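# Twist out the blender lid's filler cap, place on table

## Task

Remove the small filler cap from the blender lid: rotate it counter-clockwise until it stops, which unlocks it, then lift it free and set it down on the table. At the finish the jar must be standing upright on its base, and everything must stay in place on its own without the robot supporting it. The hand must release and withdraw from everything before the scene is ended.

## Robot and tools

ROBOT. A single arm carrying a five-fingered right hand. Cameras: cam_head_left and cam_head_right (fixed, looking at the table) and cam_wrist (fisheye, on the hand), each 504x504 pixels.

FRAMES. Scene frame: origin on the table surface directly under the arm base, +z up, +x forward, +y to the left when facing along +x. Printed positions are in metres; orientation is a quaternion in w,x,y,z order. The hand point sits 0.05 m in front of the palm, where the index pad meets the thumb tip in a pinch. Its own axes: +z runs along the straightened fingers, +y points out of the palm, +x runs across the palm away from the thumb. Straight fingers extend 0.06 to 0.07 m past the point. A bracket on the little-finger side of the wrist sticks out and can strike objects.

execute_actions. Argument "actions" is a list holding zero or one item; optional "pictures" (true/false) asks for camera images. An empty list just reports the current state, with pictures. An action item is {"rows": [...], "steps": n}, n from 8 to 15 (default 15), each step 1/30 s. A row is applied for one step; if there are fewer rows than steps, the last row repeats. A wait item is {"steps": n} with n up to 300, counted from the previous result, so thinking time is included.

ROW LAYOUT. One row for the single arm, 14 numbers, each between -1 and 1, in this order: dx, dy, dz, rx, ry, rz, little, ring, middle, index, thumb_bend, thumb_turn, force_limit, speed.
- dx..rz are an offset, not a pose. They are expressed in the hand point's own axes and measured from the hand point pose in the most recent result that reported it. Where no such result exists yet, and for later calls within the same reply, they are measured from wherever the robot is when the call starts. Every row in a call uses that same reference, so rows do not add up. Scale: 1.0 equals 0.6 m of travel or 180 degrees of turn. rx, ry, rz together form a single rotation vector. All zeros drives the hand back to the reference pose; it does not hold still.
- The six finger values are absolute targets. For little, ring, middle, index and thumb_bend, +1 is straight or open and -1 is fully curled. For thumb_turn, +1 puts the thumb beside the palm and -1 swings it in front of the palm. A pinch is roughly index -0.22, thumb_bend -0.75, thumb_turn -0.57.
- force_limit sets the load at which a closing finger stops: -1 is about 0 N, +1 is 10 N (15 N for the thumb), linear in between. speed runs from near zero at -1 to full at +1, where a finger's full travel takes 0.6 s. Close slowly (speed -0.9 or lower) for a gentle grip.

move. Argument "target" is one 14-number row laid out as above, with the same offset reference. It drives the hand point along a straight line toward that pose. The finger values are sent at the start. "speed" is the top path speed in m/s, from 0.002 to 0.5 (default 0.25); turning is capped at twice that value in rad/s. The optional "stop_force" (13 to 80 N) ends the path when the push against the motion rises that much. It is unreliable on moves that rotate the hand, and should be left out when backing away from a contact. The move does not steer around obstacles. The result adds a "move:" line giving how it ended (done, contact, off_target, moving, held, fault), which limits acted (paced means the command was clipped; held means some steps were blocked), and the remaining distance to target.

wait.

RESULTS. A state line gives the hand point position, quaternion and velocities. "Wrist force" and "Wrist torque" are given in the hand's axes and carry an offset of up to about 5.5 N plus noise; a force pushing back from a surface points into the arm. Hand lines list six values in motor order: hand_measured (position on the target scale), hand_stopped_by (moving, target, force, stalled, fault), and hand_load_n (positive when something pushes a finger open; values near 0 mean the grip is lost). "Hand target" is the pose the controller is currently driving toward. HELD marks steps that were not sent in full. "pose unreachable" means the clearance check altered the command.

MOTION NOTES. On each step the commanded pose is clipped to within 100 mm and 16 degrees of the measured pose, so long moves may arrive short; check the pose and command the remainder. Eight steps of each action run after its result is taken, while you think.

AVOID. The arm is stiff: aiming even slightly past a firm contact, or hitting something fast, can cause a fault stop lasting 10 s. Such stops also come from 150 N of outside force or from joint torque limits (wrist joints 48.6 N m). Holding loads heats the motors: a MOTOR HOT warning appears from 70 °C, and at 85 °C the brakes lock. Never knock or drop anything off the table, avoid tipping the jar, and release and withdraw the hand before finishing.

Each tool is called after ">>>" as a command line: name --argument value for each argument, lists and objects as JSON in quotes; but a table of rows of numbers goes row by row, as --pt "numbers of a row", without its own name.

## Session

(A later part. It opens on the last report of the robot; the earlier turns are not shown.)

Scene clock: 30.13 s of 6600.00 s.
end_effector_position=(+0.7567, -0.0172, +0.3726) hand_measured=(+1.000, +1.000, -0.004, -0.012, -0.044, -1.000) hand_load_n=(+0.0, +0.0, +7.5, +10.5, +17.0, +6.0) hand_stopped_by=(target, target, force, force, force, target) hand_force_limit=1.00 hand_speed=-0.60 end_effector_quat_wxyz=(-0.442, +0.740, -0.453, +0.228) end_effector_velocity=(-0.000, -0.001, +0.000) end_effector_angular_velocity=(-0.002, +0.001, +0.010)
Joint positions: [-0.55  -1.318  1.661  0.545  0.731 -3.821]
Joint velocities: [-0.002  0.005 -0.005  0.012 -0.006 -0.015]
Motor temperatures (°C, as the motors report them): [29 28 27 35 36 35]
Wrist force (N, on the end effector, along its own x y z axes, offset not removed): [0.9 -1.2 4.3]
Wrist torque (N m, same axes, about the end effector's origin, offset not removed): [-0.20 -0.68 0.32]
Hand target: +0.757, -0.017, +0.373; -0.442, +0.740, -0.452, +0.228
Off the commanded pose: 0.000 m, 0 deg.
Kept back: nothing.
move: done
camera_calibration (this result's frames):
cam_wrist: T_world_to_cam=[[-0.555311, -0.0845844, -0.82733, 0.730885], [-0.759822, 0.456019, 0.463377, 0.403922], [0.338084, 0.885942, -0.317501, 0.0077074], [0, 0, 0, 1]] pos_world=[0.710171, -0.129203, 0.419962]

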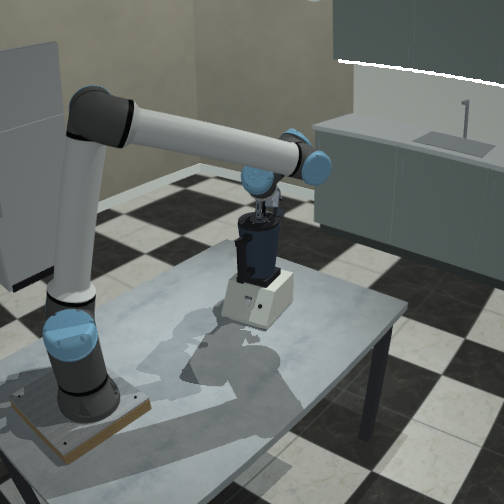

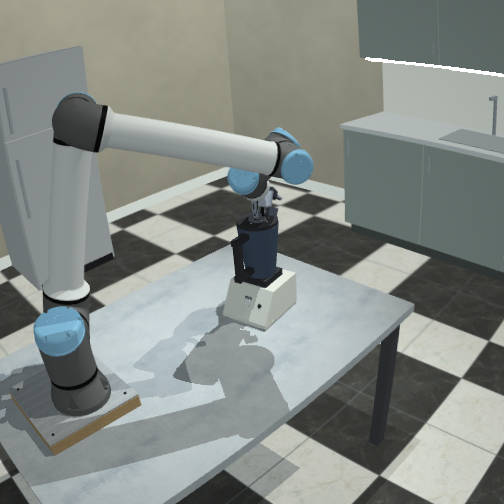

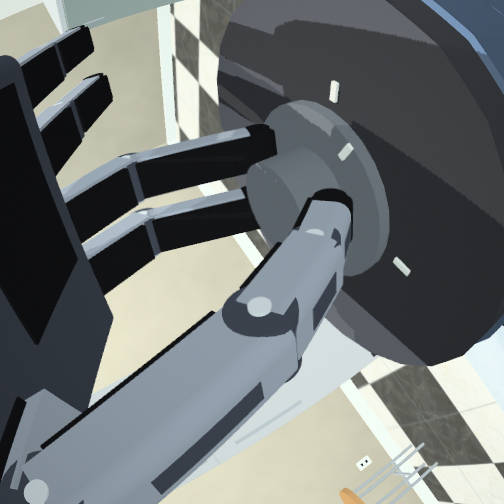

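>>> move --target '[0,0.0026,-0.0045,-0.0081,-0.1149,-0.0673,1,1,-0.4,-0.4,-0.6,-1,1,-0.6]' --speed 0.12

Scene clock: 32.53 s of 6600.00 s.
end_effector_position=(+0.7540, -0.0187, +0.3727) hand_measured=(+1.000, +1.000, -0.004, -0.012, -0.044, -1.000) hand_load_n=(+0.0, +0.0, +7.5, +10.5, +16.5, +5.0) hand_stopped_by=(target, target, force, force, force, target) hand_force_limit=1.00 hand_speed=-0.60 end_effector_quat_wxyz=(-0.480, +0.818, -0.289, +0.132) end_effector_velocity=(-0.000, -0.000, -0.000) end_effector_angular_velocity=(-0.000, +0.001, +0.010)
Joint positions: [-0.57  -1.121  1.501  1.072  0.551 -4.503]
Joint velocities: [-0.     0.005 -0.003  0.016 -0.001 -0.02 ]
Motor temperatures (°C, as the motors report them): [29 28 27 35 36 35]
Wrist force (N, on the end effector, along its own x y z axes, offset not removed): [-0.7 -3.5 -3.4]
Wrist torque (N m, same axes, about the end effector's origin, offset not removed): [-0.40 0.09 0.21]
Hand target: +0.754, -0.019, +0.373; -0.480, +0.818, -0.289, +0.131
Off the commanded pose: 0.000 m, 0 deg.
Kept back: nothing.
move: done
camera_calibration (this result's frames):
cam_wrist: T_world_to_cam=[[-0.473262, -0.302684, -0.827288, 0.663368], [-0.879433, 0.107766, 0.463664, 0.486073], [-0.0511899, 0.946979, -0.317192, 0.304569], [0, 0, 0, 1]] pos_world=[0.757007, -0.140012, 0.420029]

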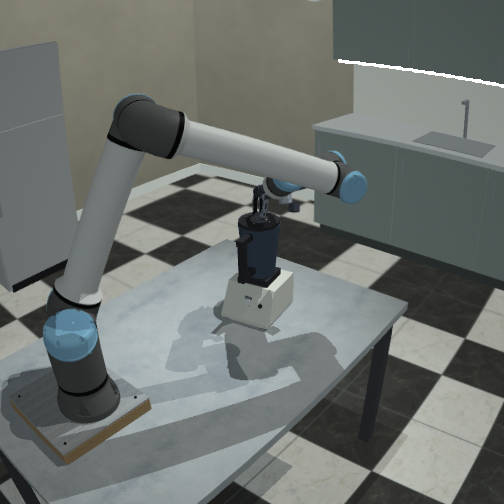

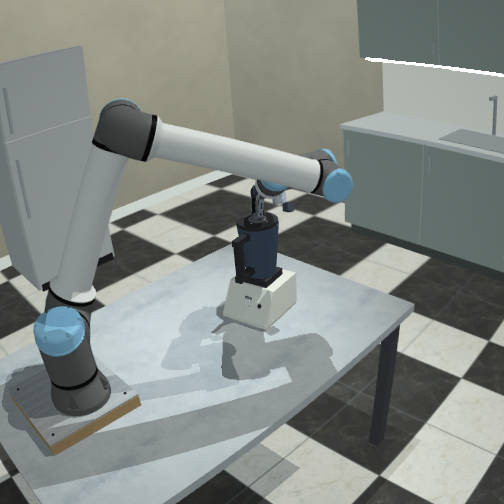

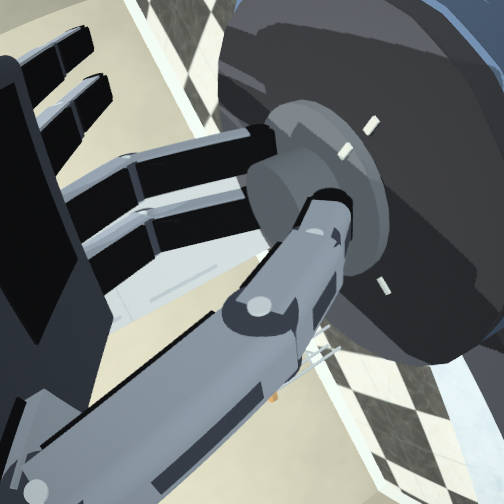

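Aligned. Lift.

>>> move --target '[-0.002,-0.0287,-0.0168,0,0,0,1,1,-0.4,-0.4,-0.6,-1,1,-0.6]' --speed 0.02

Scene clock: 34.03 s of 6600.00 s.
end_effector_position=(+0.7540, -0.0187, +0.3925) hand_measured=(+1.000, +1.000, -0.004, -0.012, -0.044, -1.000) hand_load_n=(+0.0, +0.0, +9.0, +10.0, +16.5, +1.0) hand_stopped_by=(target, target, force, force, force, target) hand_force_limit=1.00 hand_speed=-0.60 end_effector_quat_wxyz=(-0.480, +0.818, -0.289, +0.132) end_effector_velocity=(+0.000, -0.001, +0.002) end_effector_angular_velocity=(+0.000, +0.000, -0.001)
Joint positions: [-0.569 -1.133  1.481  1.103  0.551 -4.503]
Joint velocities: [-0.001 -0.001 -0.002  0.003  0.     0.001]
Motor temperatures (°C, as the motors report them): [29 28 27 35 36 35]
Wrist force (N, on the end effector, along its own x y z axes, offset not removed): [-1.1 -5.1 8.4]
Wrist torque (N m, same axes, about the end effector's origin, offset not removed): [-1.32 -0.57 -0.06]
Hand target: +0.754, -0.019, +0.393; -0.480, +0.818, -0.289, +0.132
Off the commanded pose: 0.000 m, 0 deg.
Kept back: nothing.
move: done
camera_calibration (this result's frames):
cam_wrist: T_world_to_cam=[[-0.473256, -0.302685, -0.827291, 0.67976], [-0.879436, 0.107767, 0.463657, 0.476894], [-0.0511879, 0.946978, -0.317194, 0.310839], [0, 0, 0, 1]] pos_world=[0.757009, -0.139998, 0.43984]

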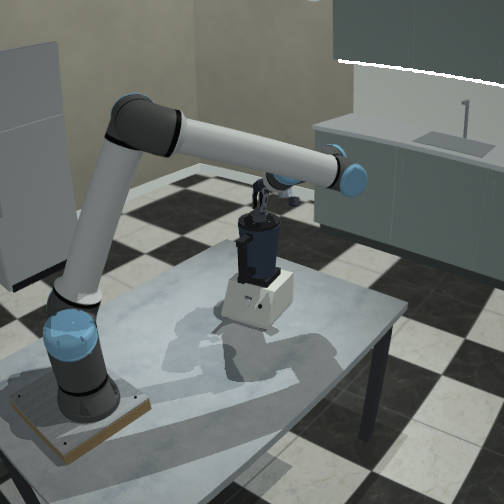

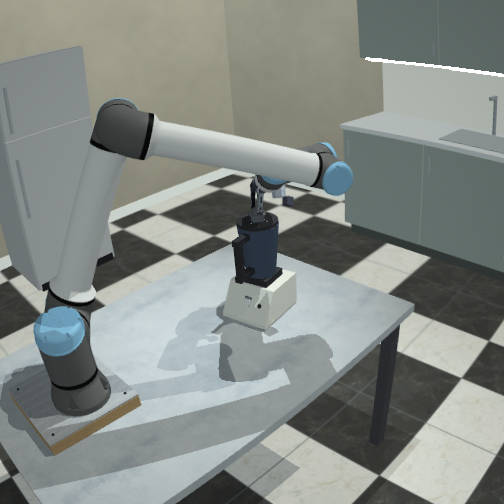

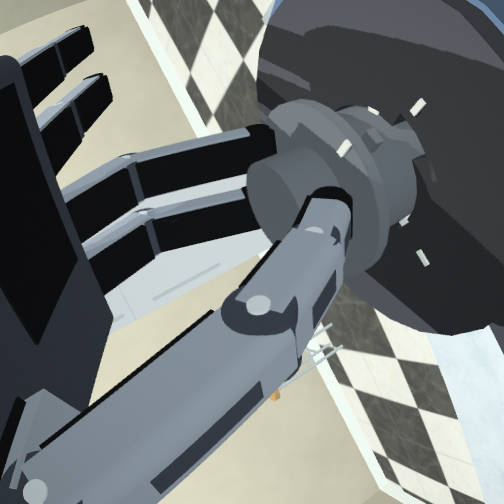

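>>> move --target '[-0.003,-0.043,-0.025,0,0,0,1,1,-0.4,-0.4,-0.6,-1,1,-0.6]' --speed 0.06

>>> move --target '[0.208,0.22,-0.415,0.0203,0.2872,0.1683,1,1,-0.4,-0.4,-0.6,-1,1,-0.6]' --speed 0.25

Scene clock: 37.73 s of 6600.00 s.
end_effector_position=(+0.7540, -0.0186, +0.4222) hand_measured=(+1.000, +1.000, -0.004, -0.012, -0.044, -1.000) hand_load_n=(+0.0, +0.0, +9.0, +10.0, +16.5, +1.0) hand_stopped_by=(target, target, force, force, force, target) hand_force_limit=1.00 hand_speed=-0.60 end_effector_quat_wxyz=(-0.480, +0.818, -0.289, +0.132) end_effector_velocity=(+0.000, +0.000, +0.002) end_effector_angular_velocity=(+0.001, +0.000, -0.000)
Joint positions: [-0.568 -1.148  1.449  1.15   0.551 -4.501]
Joint velocities: [ 0.    -0.001 -0.003  0.003 -0.     0.001]
Motor temperatures (°C, as the motors report them): [29 28 27 35 36 35]
Wrist force (N, on the end effector, along its own x y z axes, offset not removed): [3.5 -6.3 -2.6]
Wrist torque (N m, same axes, about the end effector's origin, offset not removed): [-0.72 -1.00 0.17]
Hand target: +0.754, -0.019, +0.422; -0.480, +0.818, -0.289, +0.132
Off the commanded pose: 0.000 m, 0 deg.
Kept back: nothing.
move: done
camera_calibration (this result's frames):
cam_wrist: T_world_to_cam=[[-0.473306, -0.302635, -0.827281, 0.704443], [-0.879412, 0.107793, 0.463698, 0.463103], [-0.0511563, 0.946991, -0.31716, 0.320141], [0, 0, 0, 1]] pos_world=[0.757052, -0.139901, 0.469568]

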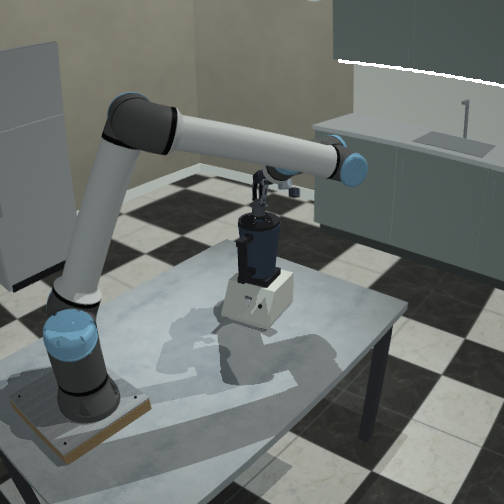

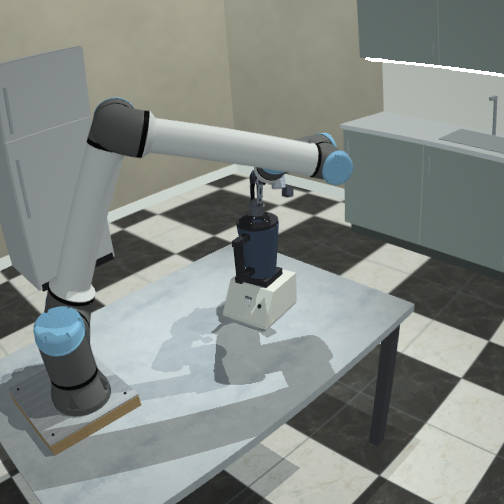

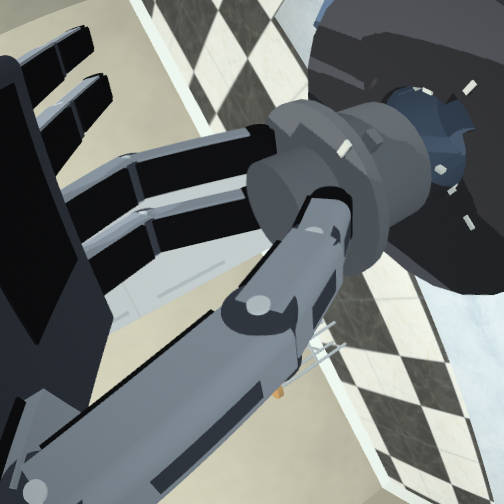

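Scene clock: 40.33 s of 6600.00 s.
end_effector_position=(+0.6854, -0.3188, +0.4266) hand_measured=(+1.000, +1.000, -0.004, -0.012, -0.044, -1.000) hand_load_n=(+0.0, +0.0, +9.0, +10.0, +16.5, +1.5) hand_stopped_by=(target, target, force, force, force, target) hand_force_limit=1.00 hand_speed=-0.60 end_effector_quat_wxyz=(+0.349, -0.564, +0.660, -0.354) end_effector_velocity=(+0.000, -0.001, +0.000) end_effector_angular_velocity=(-0.001, -0.000, -0.004)
Joint positions: [-0.929 -1.436  1.671  0.472  0.905 -3.573]
Joint velocities: [ 0.001 -0.    -0.    -0.002  0.004  0.003]
Motor temperatures (°C, as the motors report them): [29 28 27 35 36 35]
Wrist force (N, on the end effector, along its own x y z axes, offset not removed): [2.6 -1.5 2.4]
Wrist torque (N m, same axes, about the end effector's origin, offset not removed): [-0.33 -0.81 0.34]
Hand target: +0.685, -0.319, +0.427; +0.349, -0.564, +0.660, -0.354
Off the commanded pose: 0.000 m, 0 deg.
Kept back: nothing.
move: done
camera_calibration (this result's frames):
cam_wrist: T_world_to_cam=[[-0.498486, 0.258328, -0.827513, 0.780935], [-0.346057, 0.815916, 0.463169, 0.293525], [0.794831, 0.51725, -0.317326, -0.114483], [0, 0, 0, 1]] pos_world=[0.581856, -0.382013, 0.473954]

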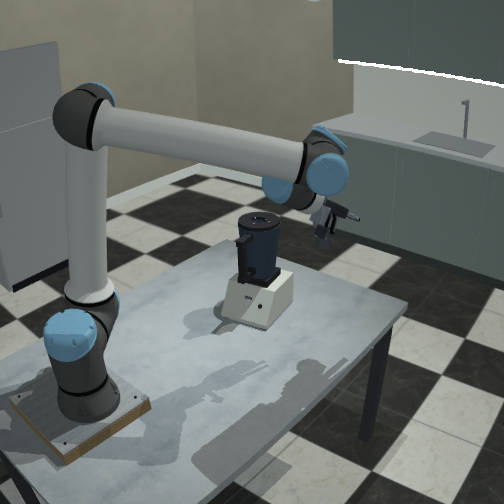

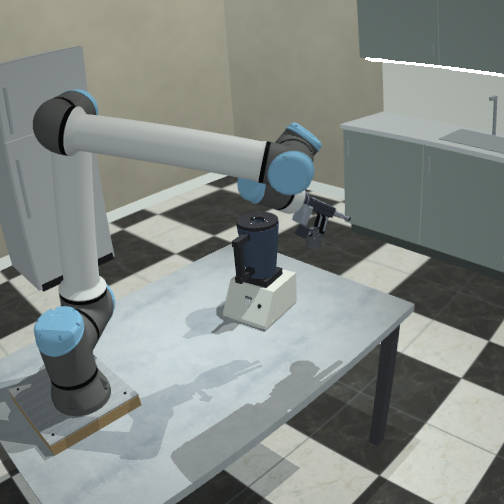

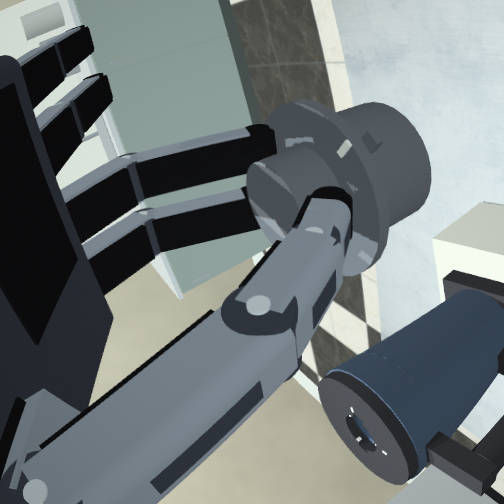

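>>> move --target '[0.0366,0.517,0.303,0,0,0,1,1,-0.4,-0.4,-0.6,-1,1,-0.6]' --speed 0.25

>>> move --target '[0.003,0.043,0.025,0,0,0,1,1,-0.4,-0.4,-0.6,-1,1,-0.6]' --speed 0.006 --stop_force 13

Scene clock: 42.67 s of 6600.00 s.
end_effector_position=(+0.6856, -0.3192, +0.0664) hand_measured=(+1.000, +1.000, -0.004, -0.012, -0.044, -1.000) hand_load_n=(+0.0, +0.0, +9.0, +10.0, +16.5, +1.5) hand_stopped_by=(target, target, force, force, force, target) hand_force_limit=1.00 hand_speed=-0.60 end_effector_quat_wxyz=(+0.349, -0.564, +0.660, -0.354) end_effector_velocity=(+0.000, +0.000, -0.001) end_effector_angular_velocity=(-0.000, -0.000, +0.000)
Joint positions: [-0.939 -1.113  1.982 -0.156  0.898 -3.582]
Joint velocities: [ 0.001  0.002  0.    -0.003  0.     0.   ]
Motor temperatures (°C, as the motors report them): [29 28 27 35 36 35]
Wrist force (N, on the end effector, along its own x y z axes, offset not removed): [-3.8 -1.0 3.1]
Wrist torque (N m, same axes, about the end effector's origin, offset not removed): [-0.20 -0.09 -0.05]
Hand target: +0.686, -0.319, +0.066; +0.349, -0.564, +0.660, -0.354
Off the commanded pose: 0.001 m, 0 deg.
Kept back: nothing.
move: done
camera_calibration (this result's frames):
cam_wrist: T_world_to_cam=[[-0.498469, 0.258345, -0.827518, 0.483074], [-0.346022, 0.815936, 0.463161, 0.460723], [0.794857, 0.517211, -0.317326, -0.22872], [0, 0, 0, 1]] pos_world=[0.582017, -0.382424, 0.113785]

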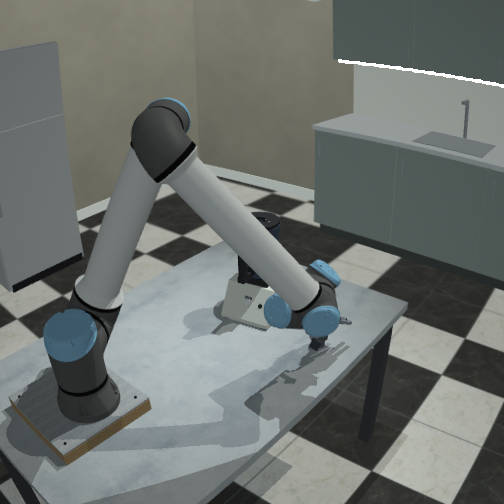

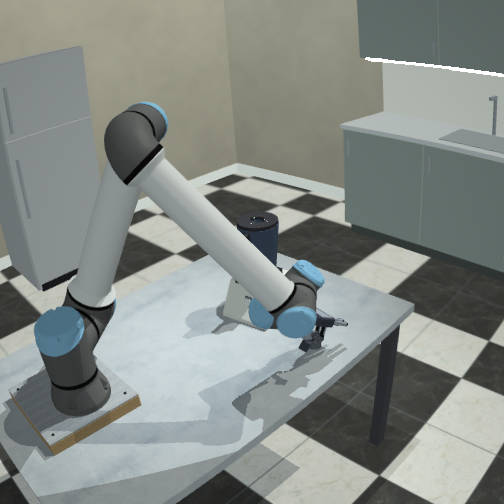

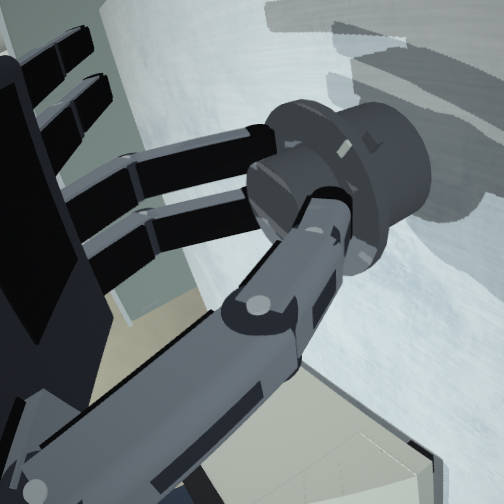

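Scene clock: 44.70 s of 6600.00 s.
end_effector_position=(+0.6856, -0.3192, +0.0563) hand_measured=(+1.000, +1.000, -0.004, -0.012, -0.044, -1.000) hand_load_n=(+0.0, +0.0, +8.5, +10.5, +15.5, +3.0) hand_stopped_by=(target, target, force, force, force, target) hand_force_limit=1.00 hand_speed=-0.60 end_effector_quat_wxyz=(+0.349, -0.564, +0.659, -0.354) end_effector_velocity=(-0.001, -0.001, +0.001) end_effector_angular_velocity=(+0.001, +0.002, -0.002)
Joint positions: [-0.939 -1.1    1.985 -0.173  0.897 -3.582]
Joint velocities: [-0.002 -0.002  0.     0.004  0.    -0.001]
Motor temperatures (°C, as the motors report them): [29 28 27 35 36 35]
Wrist force (N, on the end effector, along its own x y z axes, offset not removed): [-5.6 -22.8 0.0]
Wrist torque (N m, same axes, about the end effector's origin, offset not removed): [-2.03 -0.66 -0.22]
Hand target: +0.686, -0.319, +0.057; +0.349, -0.564, +0.659, -0.354
Off the commanded pose: 0.020 m, 0 deg.
Kept back: nothing.
move: contact
camera_calibration (this result's frames):
cam_wrist: T_world_to_cam=[[-0.498439, 0.258347, -0.827536, 0.474711], [-0.346173, 0.815847, 0.463204, 0.4654], [0.79481, 0.51735, -0.317217, -0.231859], [0, 0, 0, 1]] pos_world=[0.582007, -0.382383, 0.103716]

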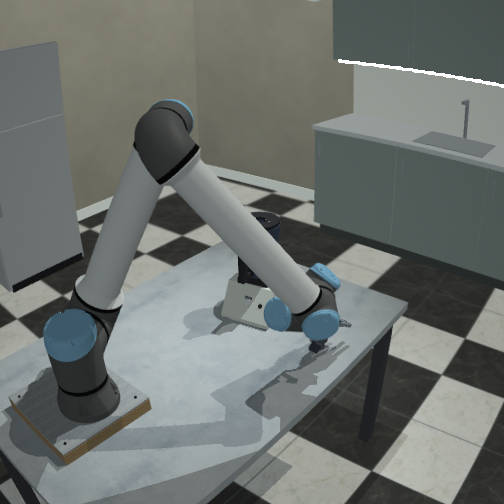

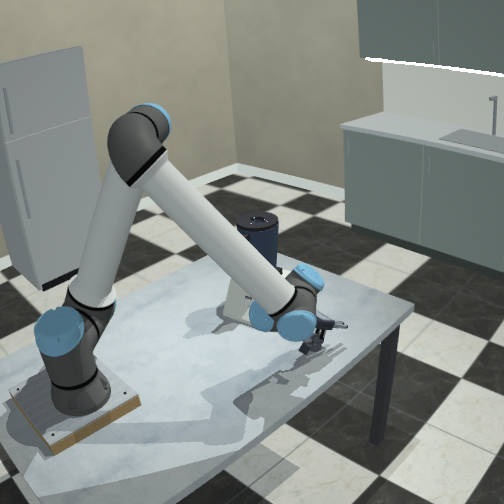

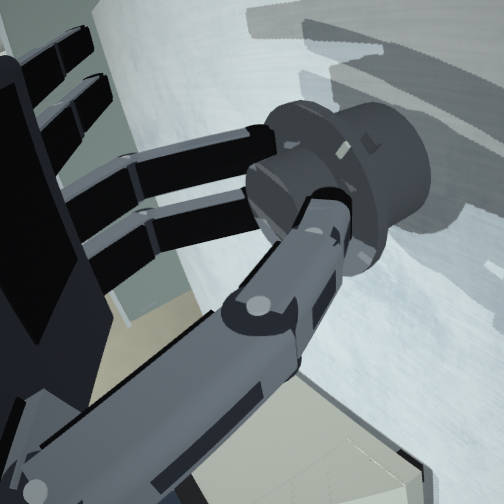

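>>> move --target '[0,-0.002,-0.001,0,0,0,1,1,0.3,0.3,0.08,-1,1,-0.3]' --speed 0.01

>>> move --target '[-0.01,-0.144,-0.084,0,0,0,1,1,0.4,0.4,0.08,-1,1,-0.3]' --speed 0.1

Scene clock: 45.73 s of 6600.00 s.
end_effector_position=(+0.6856, -0.3193, +0.0576) hand_measured=(+1.000, +1.000, +0.300, +0.300, +0.080, -1.000) hand_load_n=(+0.0, +0.0, +0.0, +0.0, +0.0, +0.0) hand_stopped_by=(target, target, target, target, target, target) hand_force_limit=1.00 hand_speed=-0.30 end_effector_quat_wxyz=(+0.349, -0.564, +0.659, -0.354) end_effector_velocity=(-0.000, -0.001, +0.000) end_effector_angular_velocity=(-0.001, -0.000, -0.001)
Joint positions: [-0.939 -1.101  1.985 -0.171  0.897 -3.582]
Joint velocities: [-0.001 -0.001 -0.     0.001 -0.    -0.001]
Motor temperatures (°C, as the motors report them): [29 28 27 35 36 35]
Wrist force (N, on the end effector, along its own x y z axes, offset not removed): [4.9 -0.9 -0.1]
Wrist torque (N m, same axes, about the end effector's origin, offset not removed): [-0.13 -1.31 0.42]
Hand target: +0.686, -0.319, +0.058; +0.349, -0.564, +0.659, -0.354
Off the commanded pose: 0.000 m, 0 deg.
Kept back: nothing.
move: done
camera_calibration (this result's frames):
cam_wrist: T_world_to_cam=[[-0.498438, 0.25834, -0.827539, 0.475845], [-0.346128, 0.815881, 0.463178, 0.464905], [0.79483, 0.5173, -0.317247, -0.231448], [0, 0, 0, 1]] pos_world=[0.582057, -0.382509, 0.10502]

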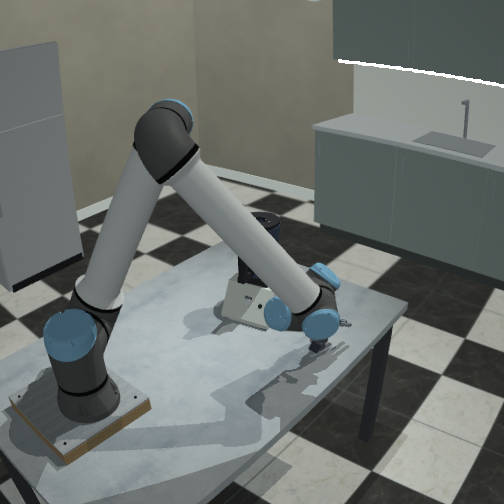

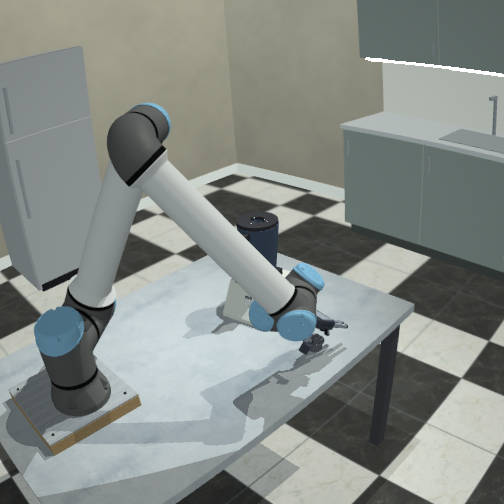

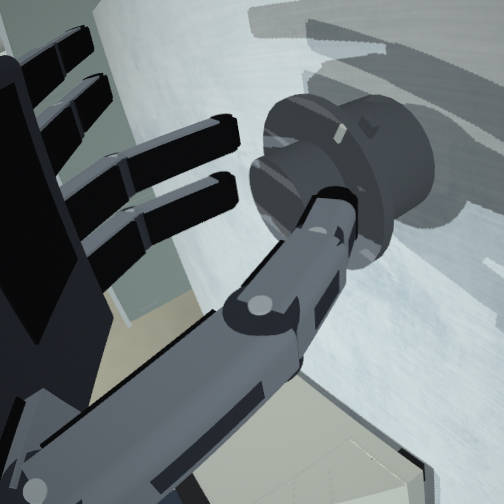

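Scene clock: 47.17 s of 6600.00 s.
end_effector_position=(+0.6858, -0.3193, +0.1577) hand_measured=(+1.000, +1.000, +0.400, +0.400, +0.080, -1.000) hand_load_n=(+0.0, +0.0, +0.0, +0.0, +0.0, +0.0) hand_stopped_by=(target, target, target, target, target, target) hand_force_limit=1.00 hand_speed=-0.30 end_effector_quat_wxyz=(+0.349, -0.564, +0.660, -0.354) end_effector_velocity=(+0.000, +0.001, +0.002) end_effector_angular_velocity=(-0.000, +0.000, +0.001)
Joint positions: [-0.937 -1.228  1.937  0.002  0.899 -3.579]
Joint velocities: [ 0.001 -0.002 -0.001  0.004 -0.    -0.001]
Motor temperatures (°C, as the motors report them): [29 28 27 35 36 35]
Wrist force (N, on the end effector, along its own x y z axes, offset not removed): [0.6 0.0 2.3]
Wrist torque (N m, same axes, about the end effector's origin, offset not removed): [-0.10 -0.60 0.43]
Hand target: +0.686, -0.319, +0.158; +0.349, -0.564, +0.659, -0.354
Off the commanded pose: 0.000 m, 0 deg.
Kept back: nothing.
move: done
camera_calibration (this result's frames):
cam_wrist: T_world_to_cam=[[-0.498419, 0.258407, -0.827529, 0.558721], [-0.346104, 0.815865, 0.463223, 0.4186], [0.794852, 0.517291, -0.317207, -0.199824], [0, 0, 0, 1]] pos_world=[0.582187, -0.382531, 0.205067]

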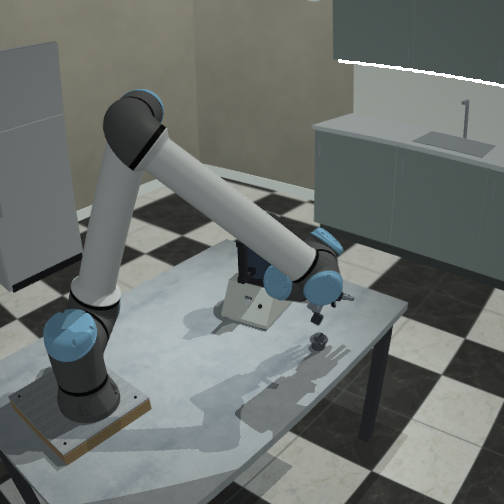

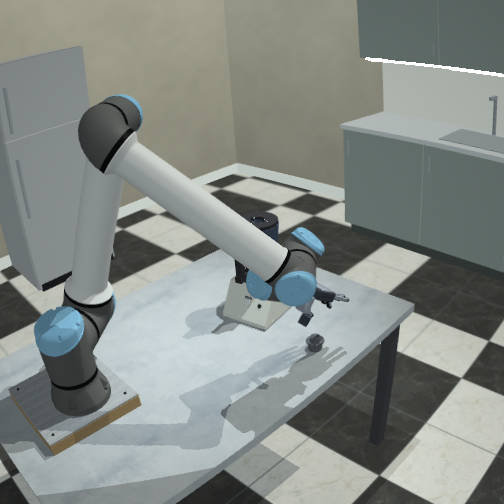

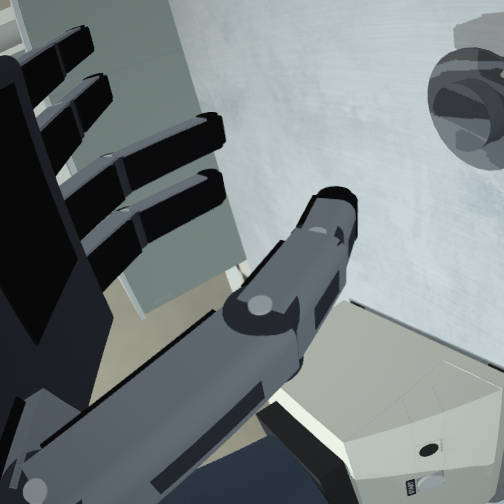

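>>> execute_actions --actions '[]'

Scene clock: 47.43 s of 6600.00 s.
end_effector_position=(+0.6858, -0.3193, +0.1579) hand_measured=(+1.000, +1.000, +0.400, +0.400, +0.080, -1.000) hand_load_n=(+0.0, +0.0, +0.0, +0.0, +0.0, +0.0) hand_stopped_by=(target, target, target, target, target, target) hand_force_limit=1.00 hand_speed=-0.30 end_effector_quat_wxyz=(+0.349, -0.564, +0.659, -0.354) end_effector_velocity=(+0.000, +0.001, +0.000) end_effector_angular_velocity=(-0.000, +0.000, +0.002)
Joint positions: [-0.937 -1.228  1.937  0.002  0.899 -3.579]
Joint velocities: [ 0.002 -0.001  0.     0.     0.    -0.   ]
Motor temperatures (°C, as the motors report them): [29 28 27 35 36 35]
Wrist force (N, on the end effector, along its own x y z axes, offset not removed): [-0.8 -3.8 1.7]
Wrist torque (N m, same axes, about the end effector's origin, offset not removed): [-0.57 -0.22 0.39]
Hand target: +0.686, -0.319, +0.158; +0.349, -0.564, +0.659, -0.354
Off the commanded pose: 0.000 m, 0 deg.
Kept back: nothing.
Steps of this call (steps 1 to 8: nothing new was sent). Readings (end_effector_position | what the end effector reports):
1: (+0.6858, -0.3193, +0.1578) | hand_measured=(+1.000, +1.000, +0.400, +0.400, +0.080, -1.000) hand_load_n=(+0.0, +0.0, +0.0, +0.0, +0.0, +0.0) hand_stopped_by=(target, target, target, target, target, target) hand_force_limit=1.00 hand_speed=-0.30
2: (+0.6858, -0.3193, +0.1578) | hand_measured=(+1.000, +1.000, +0.400, +0.400, +0.080, -1.000) hand_load_n=(+0.0, +0.0, +0.0, +0.0, +0.0, +0.0) hand_stopped_by=(target, target, target, target, target, target) hand_force_limit=1.00 hand_speed=-0.30
4: (+0.6858, -0.3193, +0.1578) | hand_measured=(+1.000, +1.000, +0.400, +0.400, +0.080, -1.000) hand_load_n=(+0.0, +0.0, +0.0, +0.0, +0.0, +0.0) hand_stopped_by=(target, target, target, target, target, target) hand_force_limit=1.00 hand_speed=-0.30
8: the state above
camera_calibration (this result's frames):
cam_wrist: T_world_to_cam=[[-0.498439, 0.258342, -0.827537, 0.558865], [-0.346129, 0.815878, 0.463182, 0.418553], [0.794829, 0.517303, -0.317246, -0.199736], [0, 0, 0, 1]] pos_world=[0.58219, -0.382543, 0.20525]

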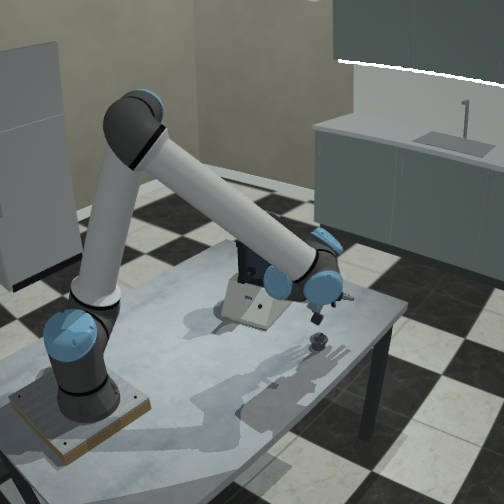

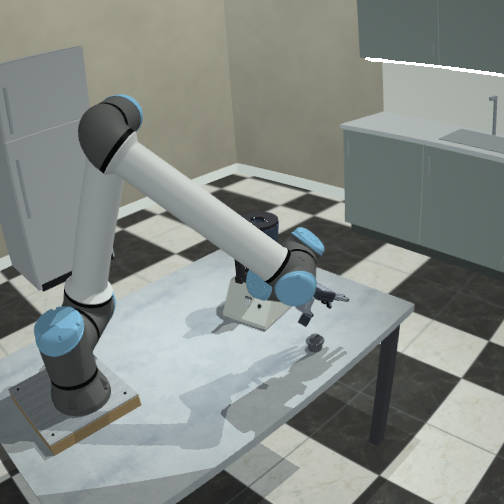

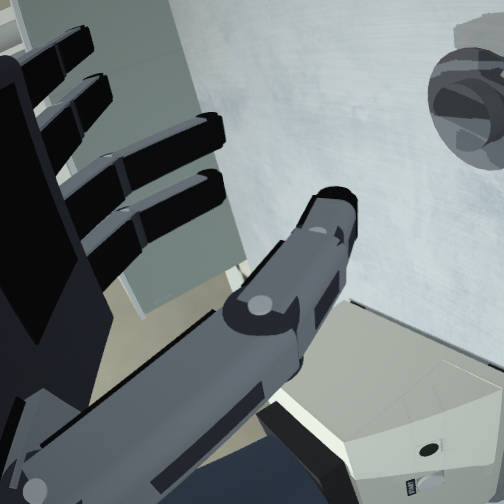

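>>> finished_scene --scene 2

The scene is finished: the task was done.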